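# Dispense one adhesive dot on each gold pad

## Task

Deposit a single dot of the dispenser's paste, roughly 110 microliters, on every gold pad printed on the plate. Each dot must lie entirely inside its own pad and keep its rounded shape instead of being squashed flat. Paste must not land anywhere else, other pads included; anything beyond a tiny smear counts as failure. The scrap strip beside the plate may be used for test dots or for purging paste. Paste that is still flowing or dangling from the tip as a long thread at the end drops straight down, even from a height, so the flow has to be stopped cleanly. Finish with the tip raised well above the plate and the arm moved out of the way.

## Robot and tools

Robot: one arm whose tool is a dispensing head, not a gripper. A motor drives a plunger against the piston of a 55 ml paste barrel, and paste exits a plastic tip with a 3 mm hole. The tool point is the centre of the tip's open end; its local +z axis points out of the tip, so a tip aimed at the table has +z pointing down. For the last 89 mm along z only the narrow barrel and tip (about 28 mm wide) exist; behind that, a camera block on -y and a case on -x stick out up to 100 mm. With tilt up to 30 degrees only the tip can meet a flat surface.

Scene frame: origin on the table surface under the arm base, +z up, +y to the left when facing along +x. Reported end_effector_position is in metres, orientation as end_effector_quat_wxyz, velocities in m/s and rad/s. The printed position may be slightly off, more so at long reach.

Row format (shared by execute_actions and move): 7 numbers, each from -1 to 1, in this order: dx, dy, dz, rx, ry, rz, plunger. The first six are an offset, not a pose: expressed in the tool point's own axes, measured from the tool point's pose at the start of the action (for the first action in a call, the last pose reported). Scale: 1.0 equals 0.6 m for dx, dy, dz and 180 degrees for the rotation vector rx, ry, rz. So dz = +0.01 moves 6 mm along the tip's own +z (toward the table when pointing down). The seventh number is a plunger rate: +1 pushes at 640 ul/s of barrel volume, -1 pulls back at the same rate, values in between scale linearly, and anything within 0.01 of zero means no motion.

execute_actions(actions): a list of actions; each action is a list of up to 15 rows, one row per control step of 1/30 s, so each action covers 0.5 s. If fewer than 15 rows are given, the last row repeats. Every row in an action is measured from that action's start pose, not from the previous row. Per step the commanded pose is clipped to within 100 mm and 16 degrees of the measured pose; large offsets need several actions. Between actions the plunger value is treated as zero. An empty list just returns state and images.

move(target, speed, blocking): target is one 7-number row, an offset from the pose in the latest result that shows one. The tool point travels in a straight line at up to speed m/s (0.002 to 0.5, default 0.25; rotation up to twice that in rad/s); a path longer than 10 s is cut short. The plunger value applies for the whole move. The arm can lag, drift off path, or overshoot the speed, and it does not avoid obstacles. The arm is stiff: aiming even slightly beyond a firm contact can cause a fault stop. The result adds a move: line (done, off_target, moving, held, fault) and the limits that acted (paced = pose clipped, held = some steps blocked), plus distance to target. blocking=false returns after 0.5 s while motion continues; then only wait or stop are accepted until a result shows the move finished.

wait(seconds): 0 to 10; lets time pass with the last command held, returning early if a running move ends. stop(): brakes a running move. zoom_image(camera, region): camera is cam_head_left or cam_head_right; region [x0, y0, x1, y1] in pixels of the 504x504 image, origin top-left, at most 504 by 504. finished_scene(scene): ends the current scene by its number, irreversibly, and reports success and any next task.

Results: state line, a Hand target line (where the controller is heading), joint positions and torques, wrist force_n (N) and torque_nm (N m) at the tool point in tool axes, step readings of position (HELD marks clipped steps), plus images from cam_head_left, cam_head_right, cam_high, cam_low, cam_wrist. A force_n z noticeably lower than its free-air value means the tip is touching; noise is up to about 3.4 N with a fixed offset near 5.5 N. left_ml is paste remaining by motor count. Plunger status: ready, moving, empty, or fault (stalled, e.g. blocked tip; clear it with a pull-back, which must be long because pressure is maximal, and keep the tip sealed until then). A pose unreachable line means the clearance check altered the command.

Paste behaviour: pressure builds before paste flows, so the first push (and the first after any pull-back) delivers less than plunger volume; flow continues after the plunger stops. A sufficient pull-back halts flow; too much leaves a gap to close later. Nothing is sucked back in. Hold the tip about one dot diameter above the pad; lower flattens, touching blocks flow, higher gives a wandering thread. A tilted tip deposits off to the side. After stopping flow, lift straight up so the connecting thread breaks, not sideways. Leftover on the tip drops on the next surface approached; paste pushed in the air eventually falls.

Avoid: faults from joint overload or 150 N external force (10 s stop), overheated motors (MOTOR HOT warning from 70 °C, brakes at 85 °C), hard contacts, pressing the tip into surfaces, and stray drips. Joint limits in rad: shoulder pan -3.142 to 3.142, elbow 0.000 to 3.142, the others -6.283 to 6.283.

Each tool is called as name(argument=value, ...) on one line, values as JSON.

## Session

execute_actions(actions=[])

Scene clock: 0.00 s.
end_effector_position=(+0.6070, -0.1183, +0.2339) left_ml=50.2 status=ready force_n=(+3.4, +1.4, -3.5) torque_nm=(+0.64, -1.14, -0.10) end_effector_quat_wxyz=(-0.268, +0.649, +0.657, +0.273) end_effector_velocity=(+0.000, -0.001, +0.000) end_effector_angular_velocity=(-0.000, -0.001, -0.000)
Joint positions: [-0.296 -1.729  1.955 -1.799 -1.571 -1.867]
Joint velocities: [-0.    -0.001 -0.001  0.    -0.    -0.001]
Joint torques (N m, as the arm reports them, + toward a larger angle): no reading
Hand target: +0.607, -0.118, +0.234; -0.268, +0.649, +0.657, +0.273

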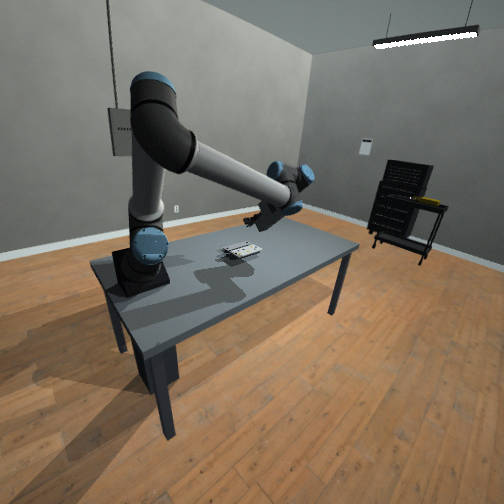

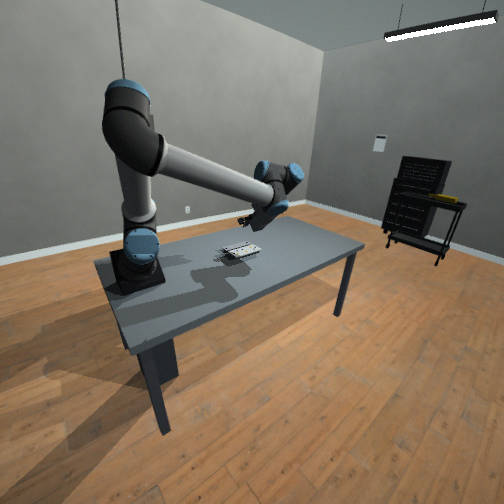

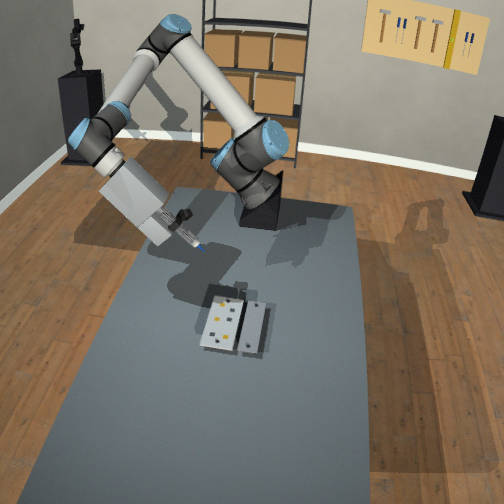

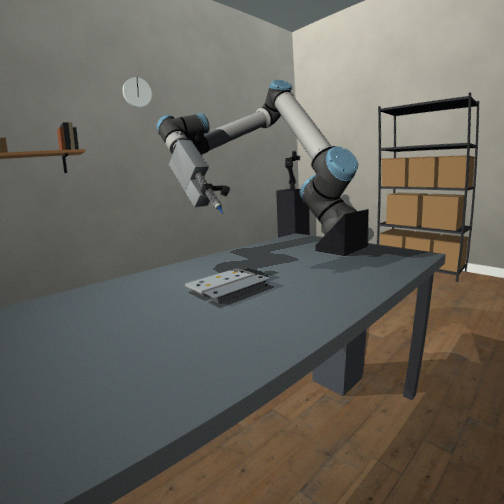

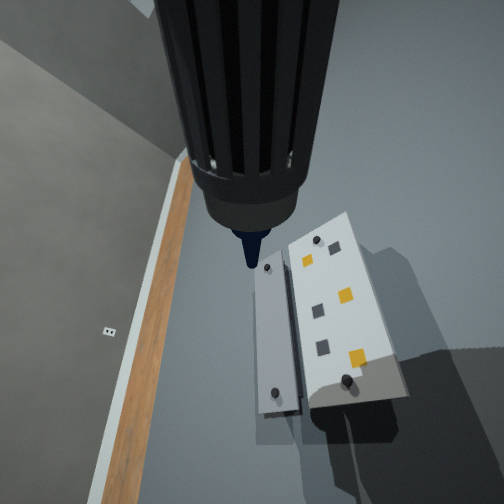

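move(target=[-0.146,0.013,0.283,0,-0.25,0,0])

Scene clock: 5.23 s.
end_effector_position=(+0.6161, -0.0596, +0.0521) left_ml=50.2 status=ready force_n=(+1.1, +0.6, -3.7) torque_nm=(+0.37, -0.33, -0.14) end_effector_quat_wxyz=(+0.003, +0.704, +0.710, +0.004) end_effector_velocity=(-0.000, +0.001, -0.002) end_effector_angular_velocity=(-0.005, +0.001, -0.000)
Joint positions: [ 0.126 -1.352  2.173 -2.268 -2.348 -1.394]
Joint velocities: [ 0.002  0.005  0.001 -0.001 -0.004  0.005]
Joint torques (N m, as the arm reports them, + toward a larger angle): [ 49.65 -21.13 -33.01  -5.98  -2.36   2.94]
Hand target: +0.616, -0.060, +0.052; +0.003, +0.704, +0.710, +0.004
Off the commanded pose: 0.001 m, 0 deg.
move: done

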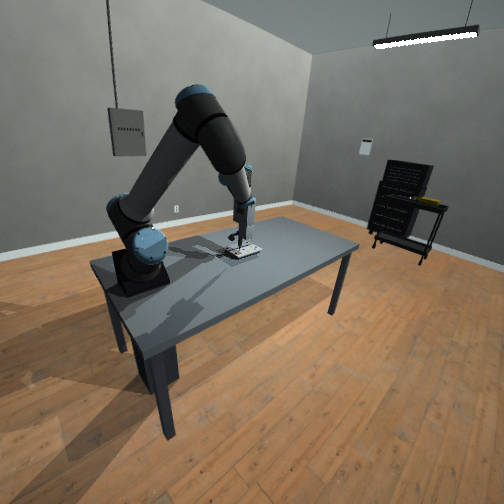

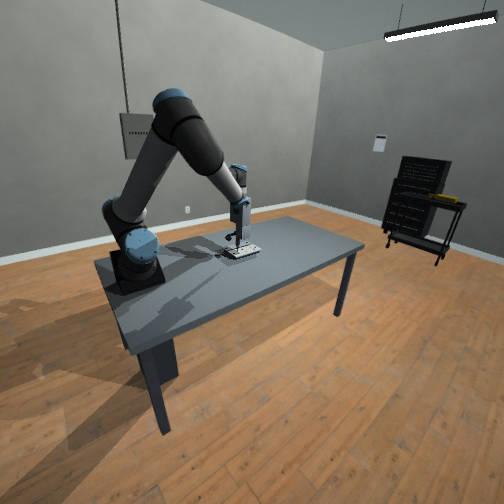

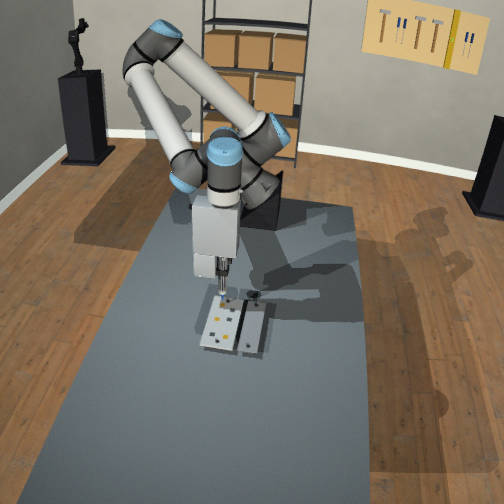

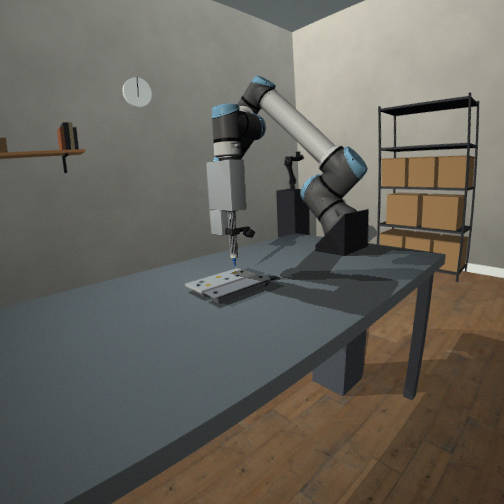

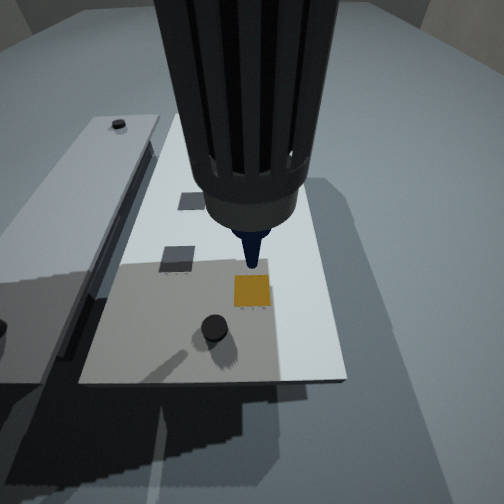

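move(target=[-0.0005,0.002,0.027,0,0,0,0], speed=0.05)

zoom_image(camera="cam_wrist", region=[210,230,290,310])

zoom_image(camera="cam_low", region=[210,255,260,290])

Scene clock: 11.50 s.
end_effector_position=(+0.6174, -0.0599, +0.0360) left_ml=50.2 status=ready force_n=(+3.4, +2.9, -2.1) torque_nm=(+1.14, -1.16, -0.16) end_effector_quat_wxyz=(+0.003, +0.704, +0.710, +0.004) end_effector_velocity=(+0.001, -0.000, -0.001) end_effector_angular_velocity=(+0.002, -0.001, -0.003)
Joint positions: [ 0.108 -1.337  2.187 -2.315 -2.35  -1.419]
Joint velocities: [-0.002  0.     0.001 -0.005  0.001 -0.001]
Joint torques (N m, as the arm reports them, + toward a larger angle): [ 19.14 -21.7  -11.36  -6.06  -2.11  -2.95]
Hand target: +0.617, -0.060, +0.036; +0.003, +0.704, +0.710, +0.004
Off the commanded pose: 0.000 m, 0 deg.
move: done

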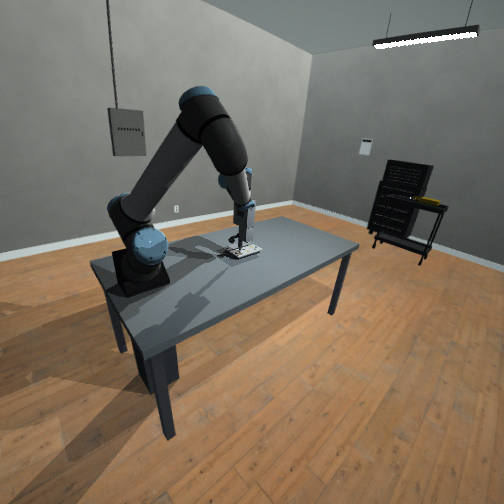

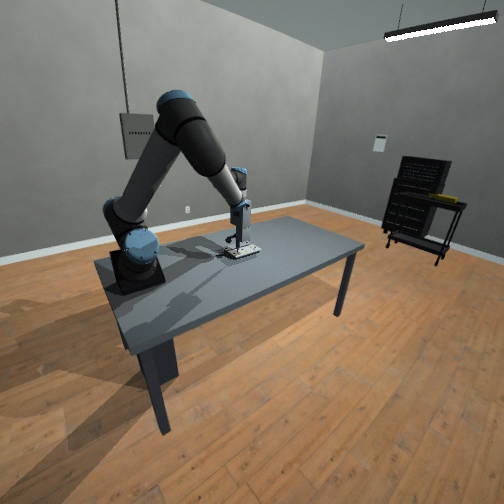

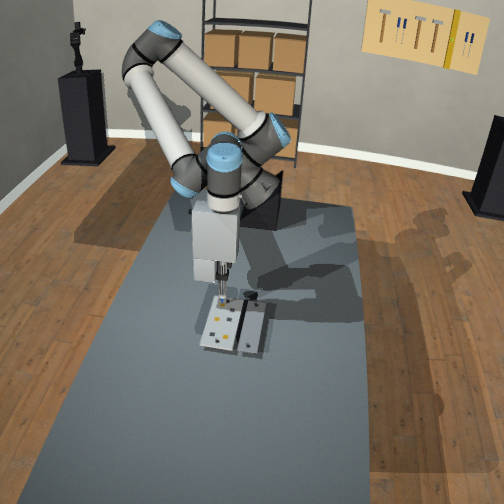

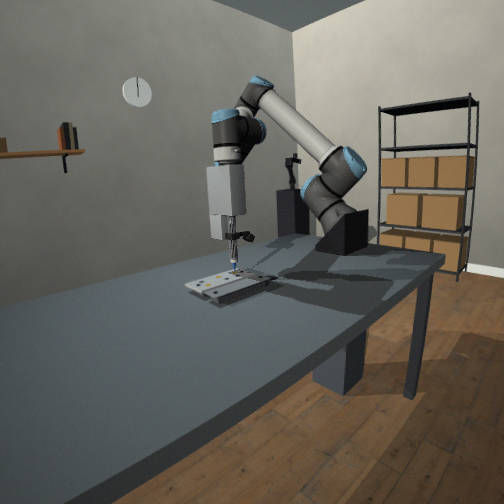

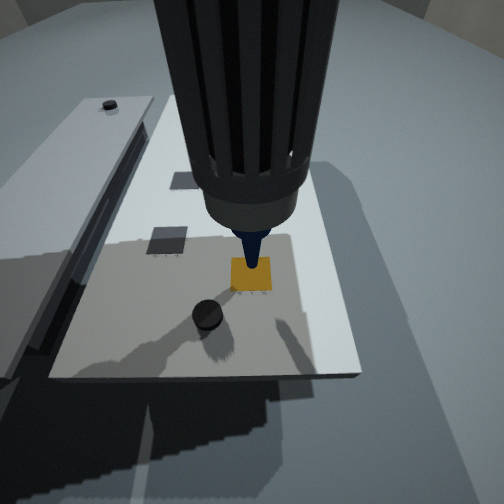

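Region (210, 230, 290, 310) of cam_wrist's 504x504 image, scaled by 6.300, with more detail than that image has.

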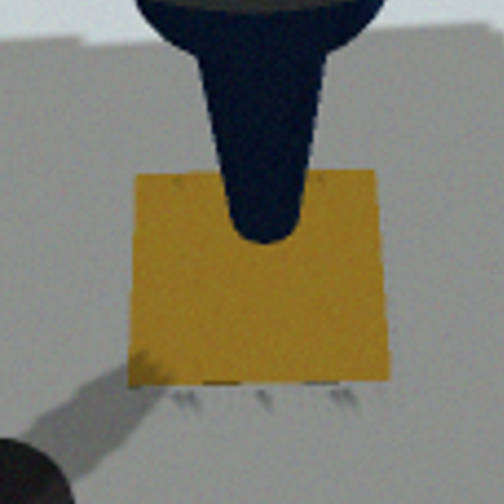

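Region (210, 255, 260, 290) of cam_low's 504x504 image, scaled by 10.080, with more detail than that image has; it fills the top 353 rows of this view, and the rest is white.

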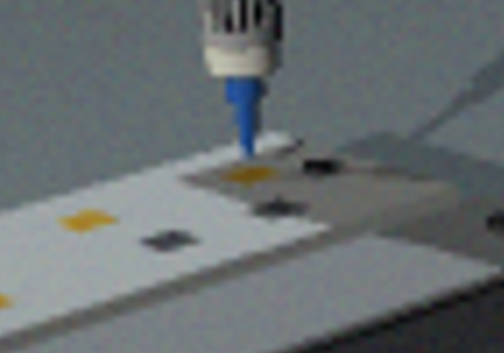

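move(target=[0.175,0.055,0.0045,0,0,0,0], speed=0.2)

execute_actions(actions=[[[0,0,0,0,0,0,0.65]]])

wait(seconds=10)

zoom_image(camera="cam_wrist", region=[210,230,290,310])

wait(seconds=10)

zoom_image(camera="cam_wrist", region=[210,230,290,310])

Scene clock: 21.23 s.
end_effector_position=(+0.6497, +0.0453, +0.0337) left_ml=50.2 status=ready force_n=(+1.8, +2.1, -4.0) torque_nm=(+0.91, -0.49, -0.08) end_effector_quat_wxyz=(+0.003, +0.704, +0.710, +0.004) end_effector_velocity=(+0.000, +0.002, -0.001) end_effector_angular_velocity=(-0.001, +0.001, +0.001)
Joint positions: [ 0.207 -1.162  2.099 -2.306 -2.334 -1.283]
Joint velocities: [ 0.001  0.004 -0.002  0.001 -0.     0.002]
Joint torques (N m, as the arm reports them, + toward a larger angle): [ 56.34 -24.64 -37.53  -0.19   2.23   3.24]
Hand target: +0.650, +0.045, +0.034; +0.003, +0.704, +0.710, +0.004
Off the commanded pose: 0.000 m, 0 deg.
move: done

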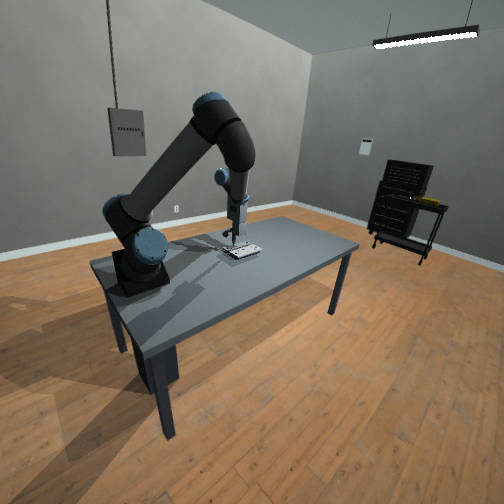

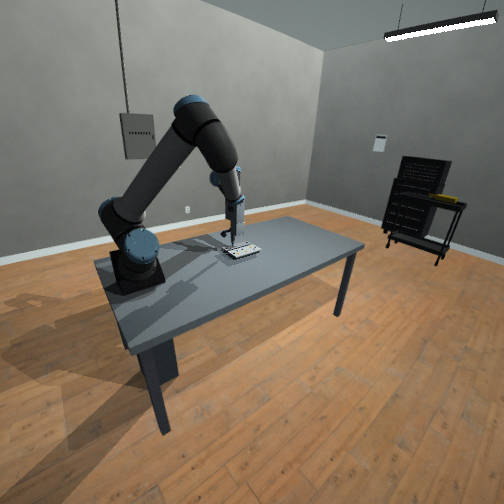

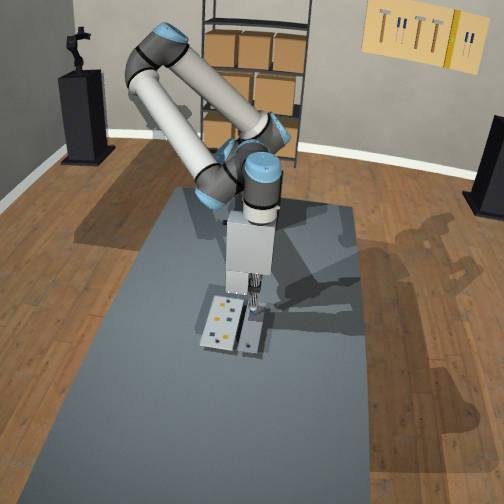

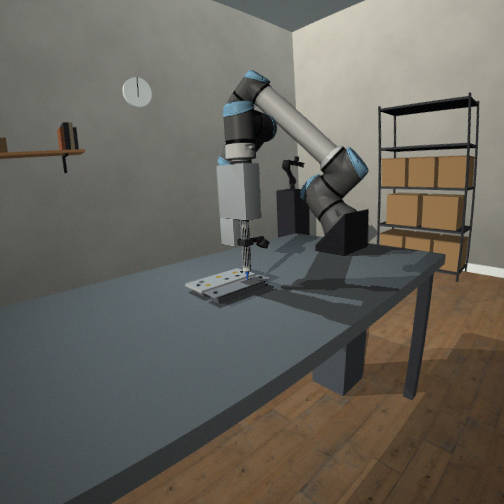

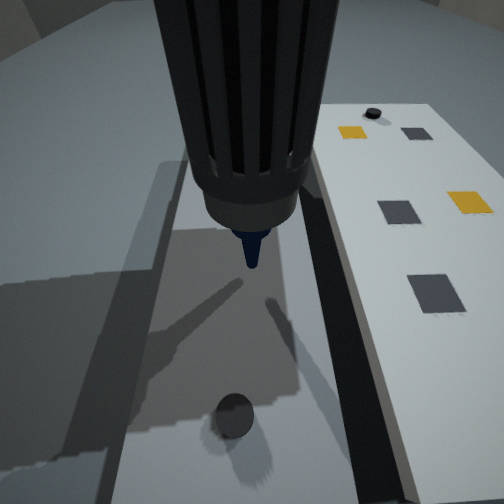

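Scene clock: 21.73 s.
end_effector_position=(+0.6497, +0.0454, +0.0337) left_ml=50.0 status=moving force_n=(+0.4, +1.1, -1.9) torque_nm=(+0.53, -0.08, -0.08) end_effector_quat_wxyz=(+0.003, +0.704, +0.710, +0.004) end_effector_velocity=(-0.000, +0.001, -0.001) end_effector_angular_velocity=(+0.000, +0.001, +0.002)
Joint positions: [ 0.207 -1.162  2.099 -2.306 -2.334 -1.283]
Joint velocities: [ 0.     0.001 -0.     0.001  0.001 -0.001]
Joint torques (N m, as the arm reports them, + toward a larger angle): [ 48.33 -48.96 -31.35  -1.74   1.99  -1.01]
Hand target: +0.650, +0.045, +0.034; +0.003, +0.704, +0.710, +0.004
Off the commanded pose: 0.000 m, 0 deg.
Step readings (end_effector_position):
0: (+0.6497, +0.0453, +0.0337)
1: (+0.6497, +0.0454, +0.0337)
2: (+0.6497, +0.0454, +0.0337)
4: (+0.6497, +0.0454, +0.0337)
8: (+0.6497, +0.0454, +0.0337)
15: end_effector_position above

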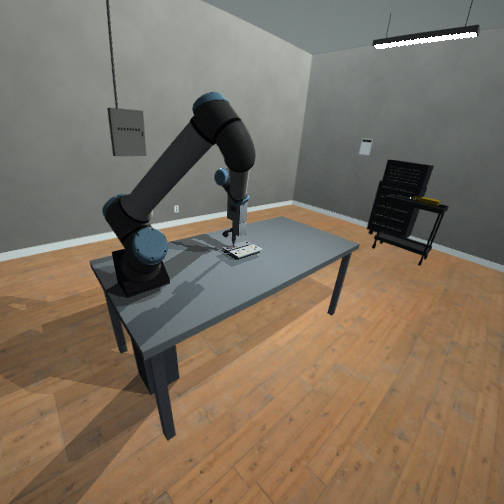

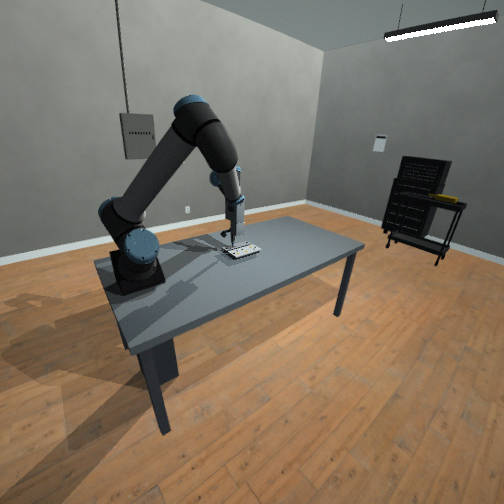

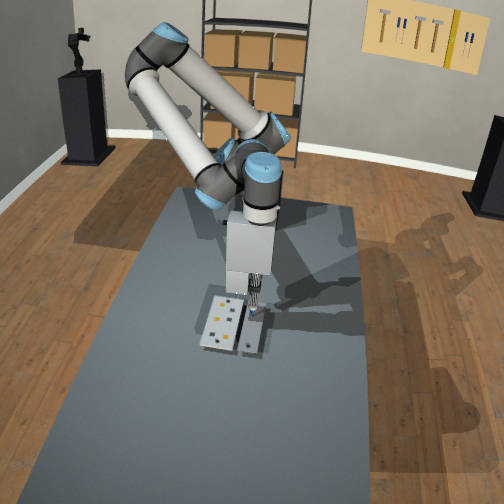

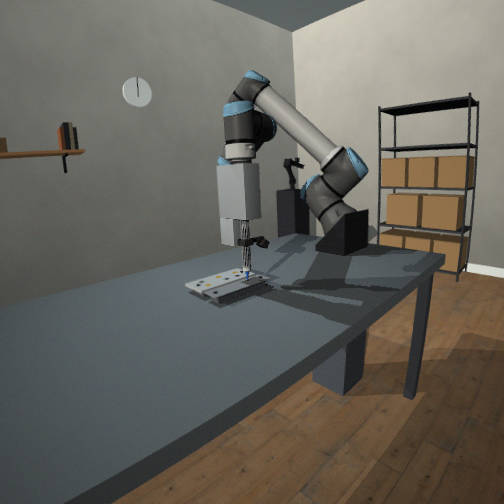

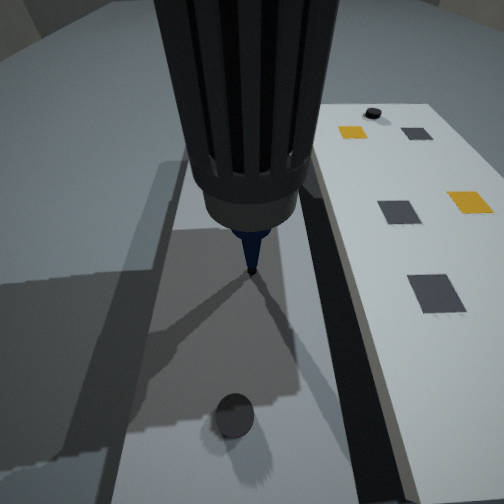

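Scene clock: 31.73 s.
end_effector_position=(+0.6497, +0.0453, +0.0337) left_ml=50.0 status=ready force_n=(+2.0, +1.9, -1.7) torque_nm=(+0.82, -0.65, -0.09) end_effector_quat_wxyz=(+0.003, +0.704, +0.710, +0.004) end_effector_velocity=(+0.001, -0.000, +0.000) end_effector_angular_velocity=(+0.000, -0.001, -0.002)
Joint positions: [ 0.207 -1.162  2.099 -2.306 -2.334 -1.283]
Joint velocities: [-0.001 -0.    -0.    -0.002 -0.     0.   ]
Joint torques (N m, as the arm reports them, + toward a larger angle): [ 23.02 -59.67 -12.35  -5.77  -1.94  -2.59]
Hand target: +0.650, +0.045, +0.034; +0.003, +0.704, +0.710, +0.004
Off the commanded pose: 0.000 m, 0 deg.
wait: 10.00 s; at rest by 0.20 s

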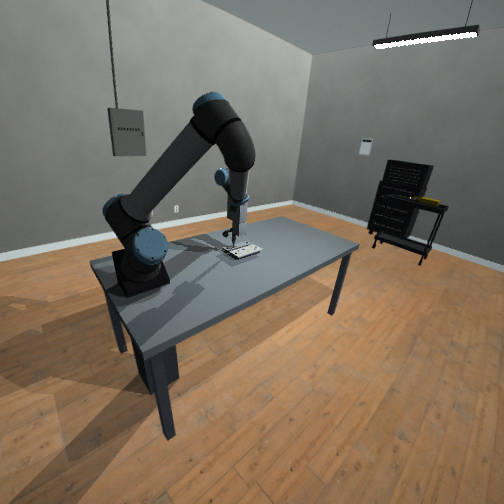

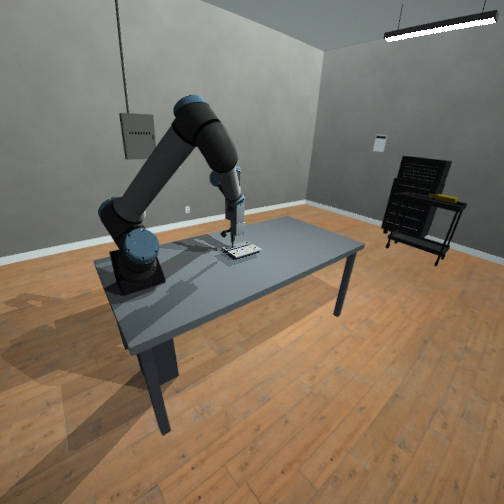

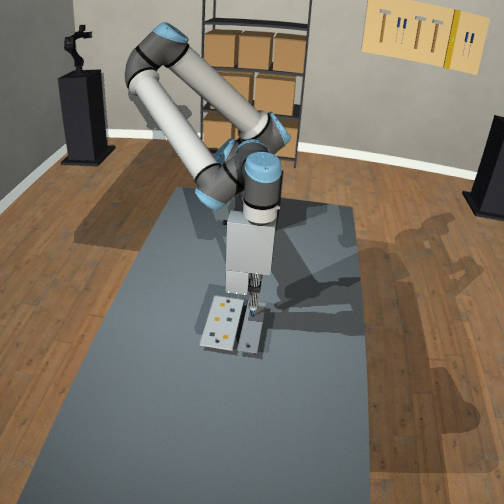

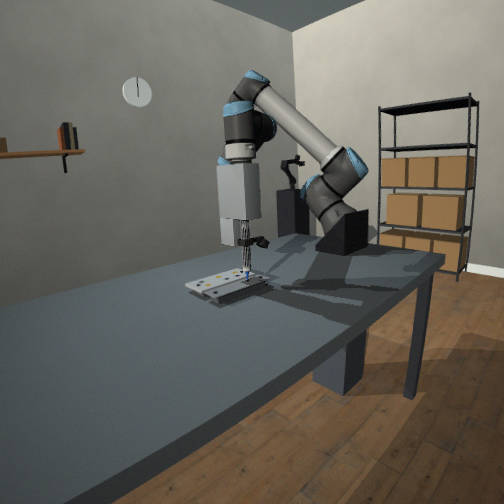

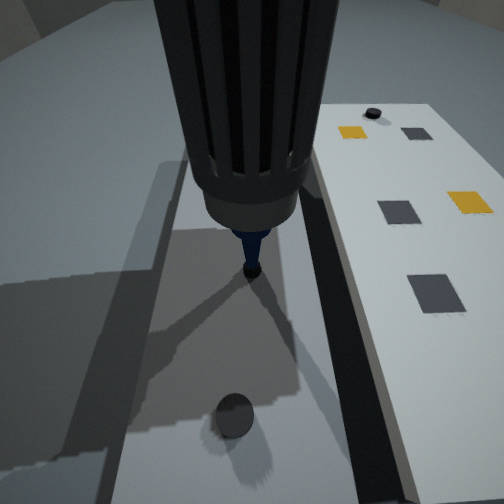

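Region (210, 230, 290, 310) of cam_wrist's 504x504 image, scaled by 6.300, with more detail than that image has.

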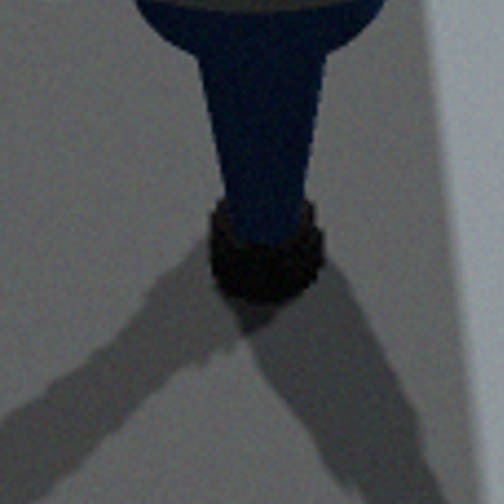

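Scene clock: 41.73 s.
end_effector_position=(+0.6497, +0.0453, +0.0337) left_ml=50.0 status=ready force_n=(+2.4, +2.7, -3.1) torque_nm=(+1.11, -0.78, -0.15) end_effector_quat_wxyz=(+0.003, +0.704, +0.710, +0.004) end_effector_velocity=(+0.000, -0.000, +0.001) end_effector_angular_velocity=(-0.001, -0.001, -0.001)
Joint positions: [ 0.207 -1.162  2.099 -2.306 -2.334 -1.283]
Joint velocities: [ 0.001 -0.001 -0.     0.    -0.001  0.001]
Joint torques (N m, as the arm reports them, + toward a larger angle): [ 23.17 -60.76 -12.83  -5.33  -1.91  -2.47]
Hand target: +0.650, +0.045, +0.034; +0.003, +0.704, +0.710, +0.004
Off the commanded pose: 0.000 m, 0 deg.
wait: 10.00 s; at rest by 0.17 s

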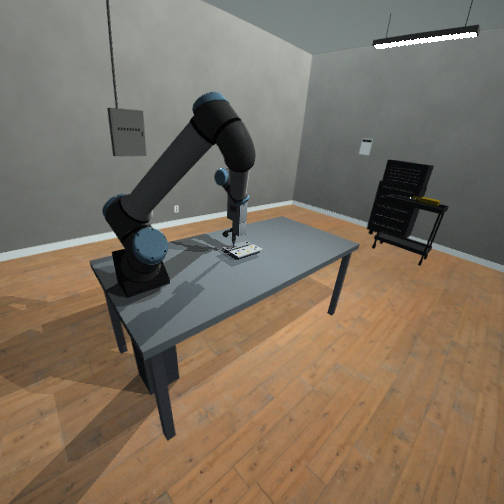

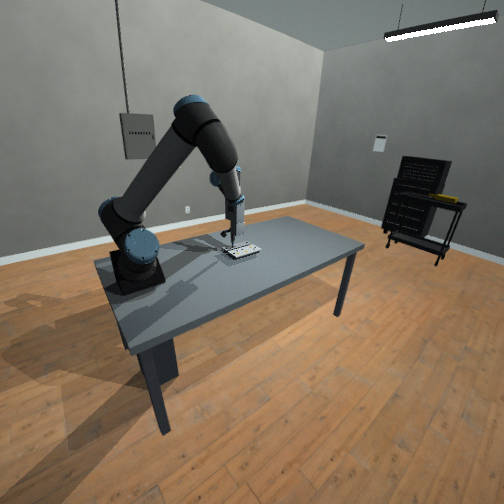

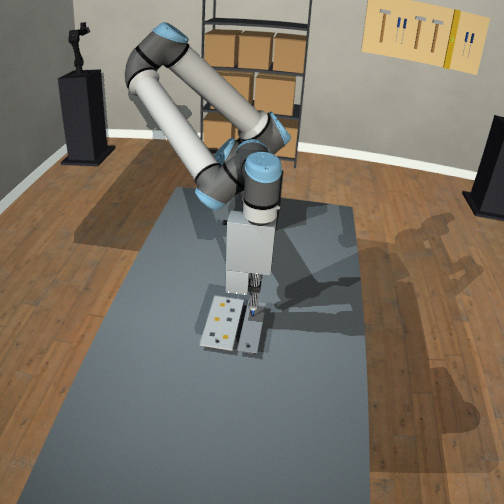

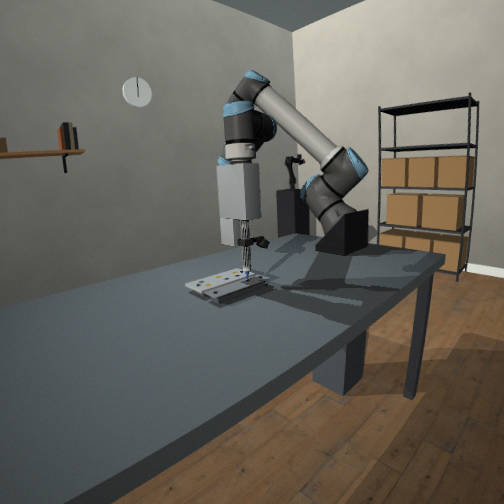

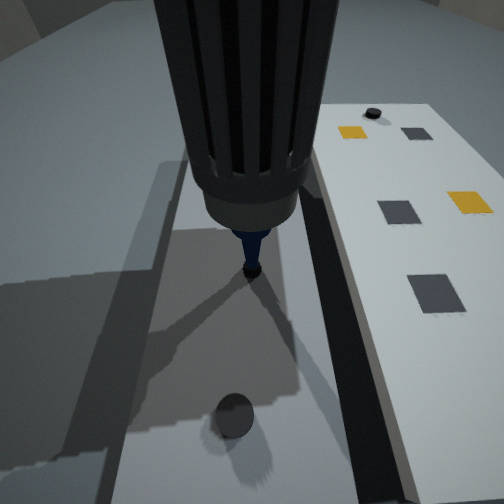

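Region (210, 230, 290, 310) of cam_wrist's 504x504 image, scaled by 6.300, with more detail than that image has.

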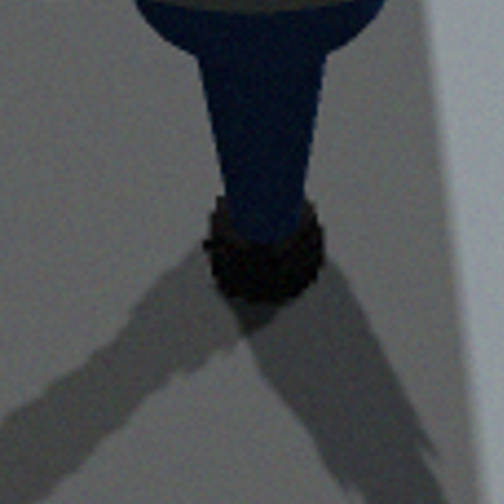

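Same cycle.

execute_actions(actions=[[[0,0,0,0,0,0,-0.75],[0,0,0,0,0,0,-0.75],[0,0,0,0,0,0,-0.75],[0,0,0,0,0,0,-0.75],[0,0,0,0,0,0,-0.75],[0,0,-0.005,0,0,0,0],[0,0,-0.01,0,0,0,0],[0,0,-0.02,0,0,0,0],[0,0,-0.03,0,0,0,0],[0,0,-0.04,0,0,0,0],[0,0,-0.055,0,0,0,0]]])

wait(seconds=1)

Scene clock: 48.33 s.
end_effector_position=(+0.6496, +0.0452, +0.0610) left_ml=50.1 status=ready force_n=(+1.8, +1.3, -3.8) torque_nm=(+0.66, -0.50, -0.18) end_effector_quat_wxyz=(+0.003, +0.704, +0.710, +0.005) end_effector_velocity=(-0.002, -0.000, +0.069) end_effector_angular_velocity=(-0.003, +0.007, +0.004)
Joint positions: [ 0.233 -1.185  2.074 -2.236 -2.329 -1.248]
Joint velocities: [ 0.068 -0.05  -0.075  0.199  0.015  0.095]
Joint torques (N m, as the arm reports them, + toward a larger angle): [ 46.36 -51.84 -36.24  -0.83   2.43   2.47]
Hand target: +0.649, +0.045, +0.067; +0.003, +0.704, +0.710, +0.004
Off the commanded pose: 0.006 m, 0 deg.
Step readings (end_effector_position):
0: (+0.6497, +0.0453, +0.0337)
1: (+0.6497, +0.0453, +0.0337)
2: (+0.6497, +0.0453, +0.0337)
4: (+0.6497, +0.0453, +0.0337)
8: (+0.6494, +0.0452, +0.0349)
15: end_effector_position above

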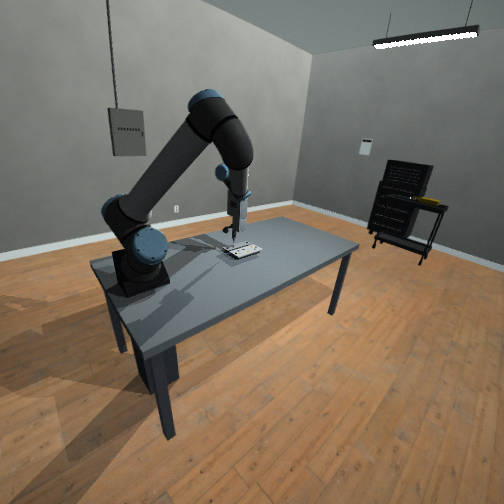

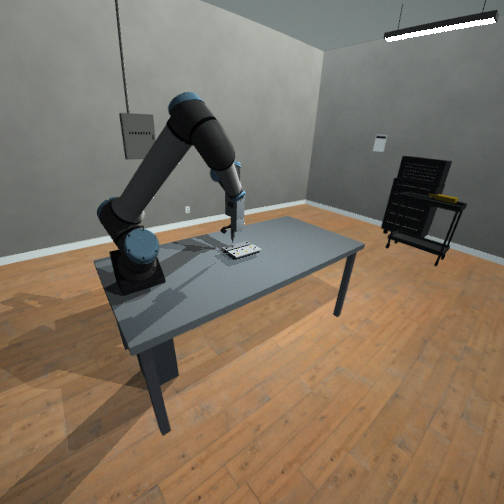

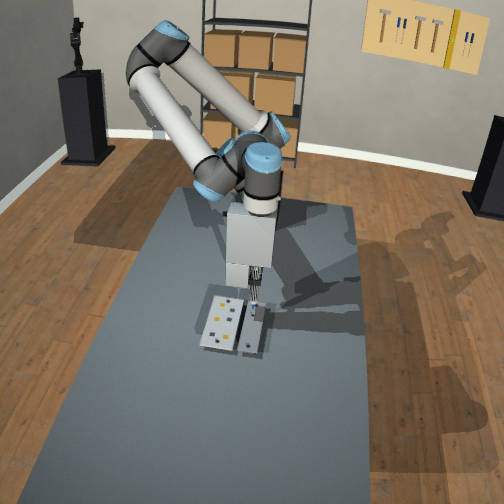

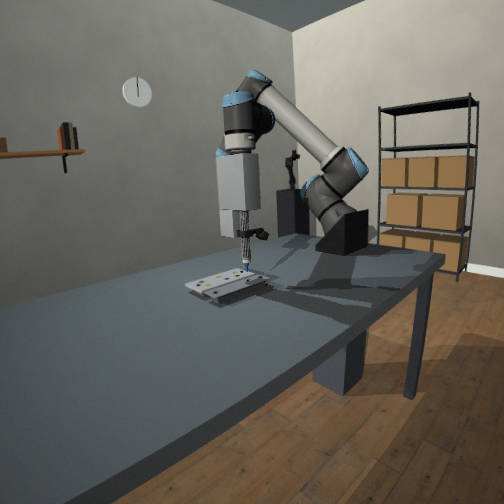

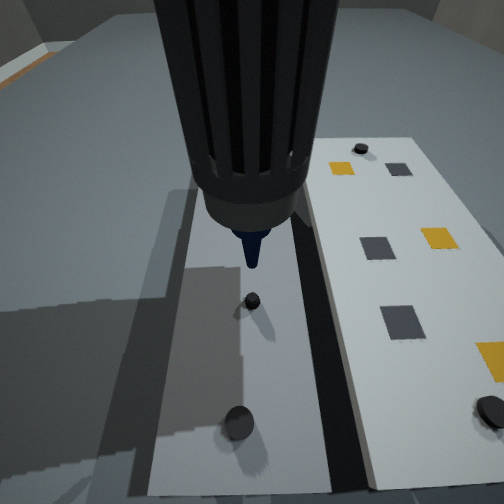

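Scene clock: 49.33 s.
end_effector_position=(+0.6493, +0.0453, +0.0667) left_ml=50.1 status=ready force_n=(+3.0, -0.1, -0.6) torque_nm=(+0.08, -1.02, -0.10) end_effector_quat_wxyz=(+0.003, +0.704, +0.710, +0.004) end_effector_velocity=(-0.001, +0.000, -0.000) end_effector_angular_velocity=(-0.000, +0.001, +0.002)
Joint positions: [ 0.239 -1.188  2.067 -2.219 -2.327 -1.24 ]
Joint velocities: [ 0.     0.     0.     0.002  0.    -0.   ]
Joint torques (N m, as the arm reports them, + toward a larger angle): [ 55.13 -59.93 -40.49  -0.5    2.31   2.84]
Hand target: +0.649, +0.045, +0.067; +0.003, +0.704, +0.710, +0.004
Off the commanded pose: 0.000 m, 0 deg.
wait: 1.00 s; at rest by 0.27 s

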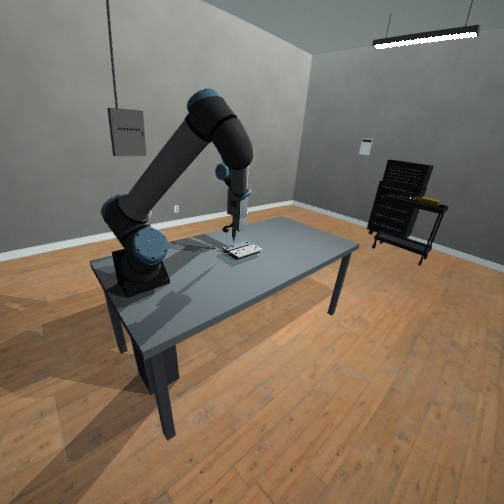

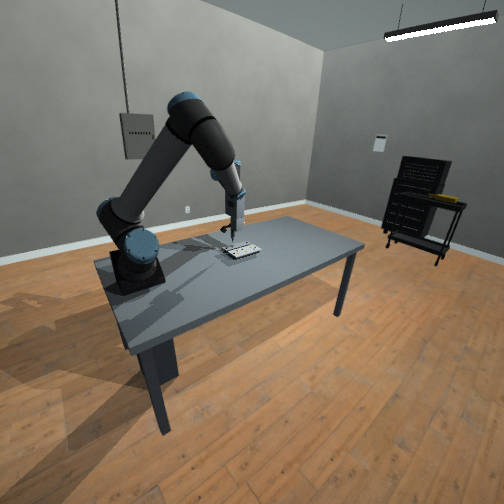

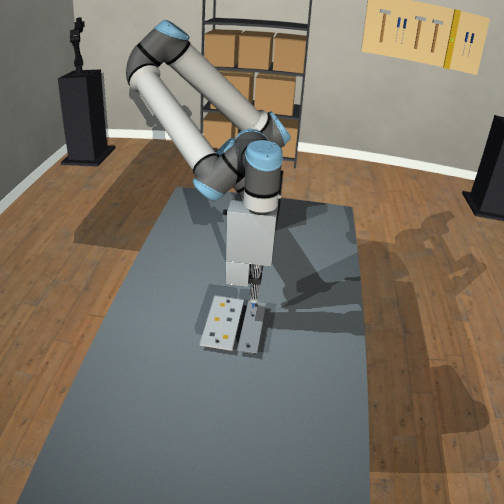

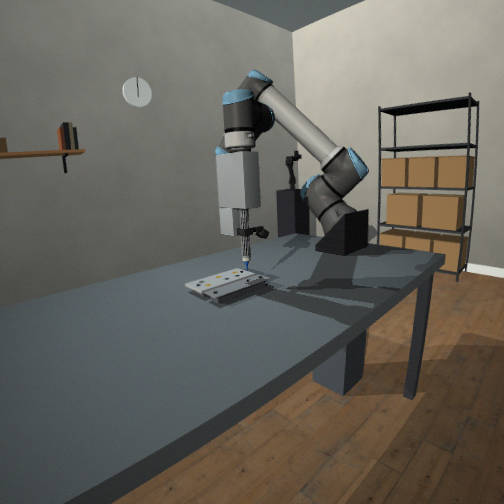

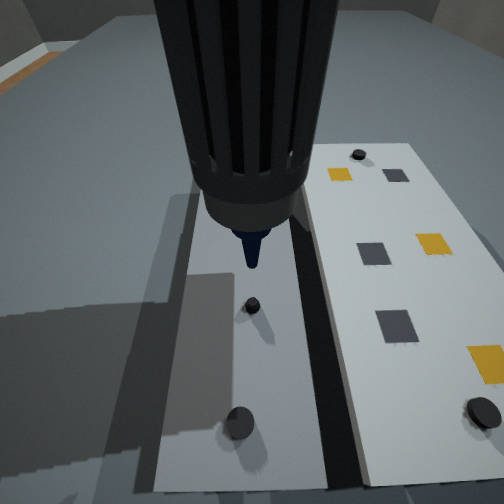

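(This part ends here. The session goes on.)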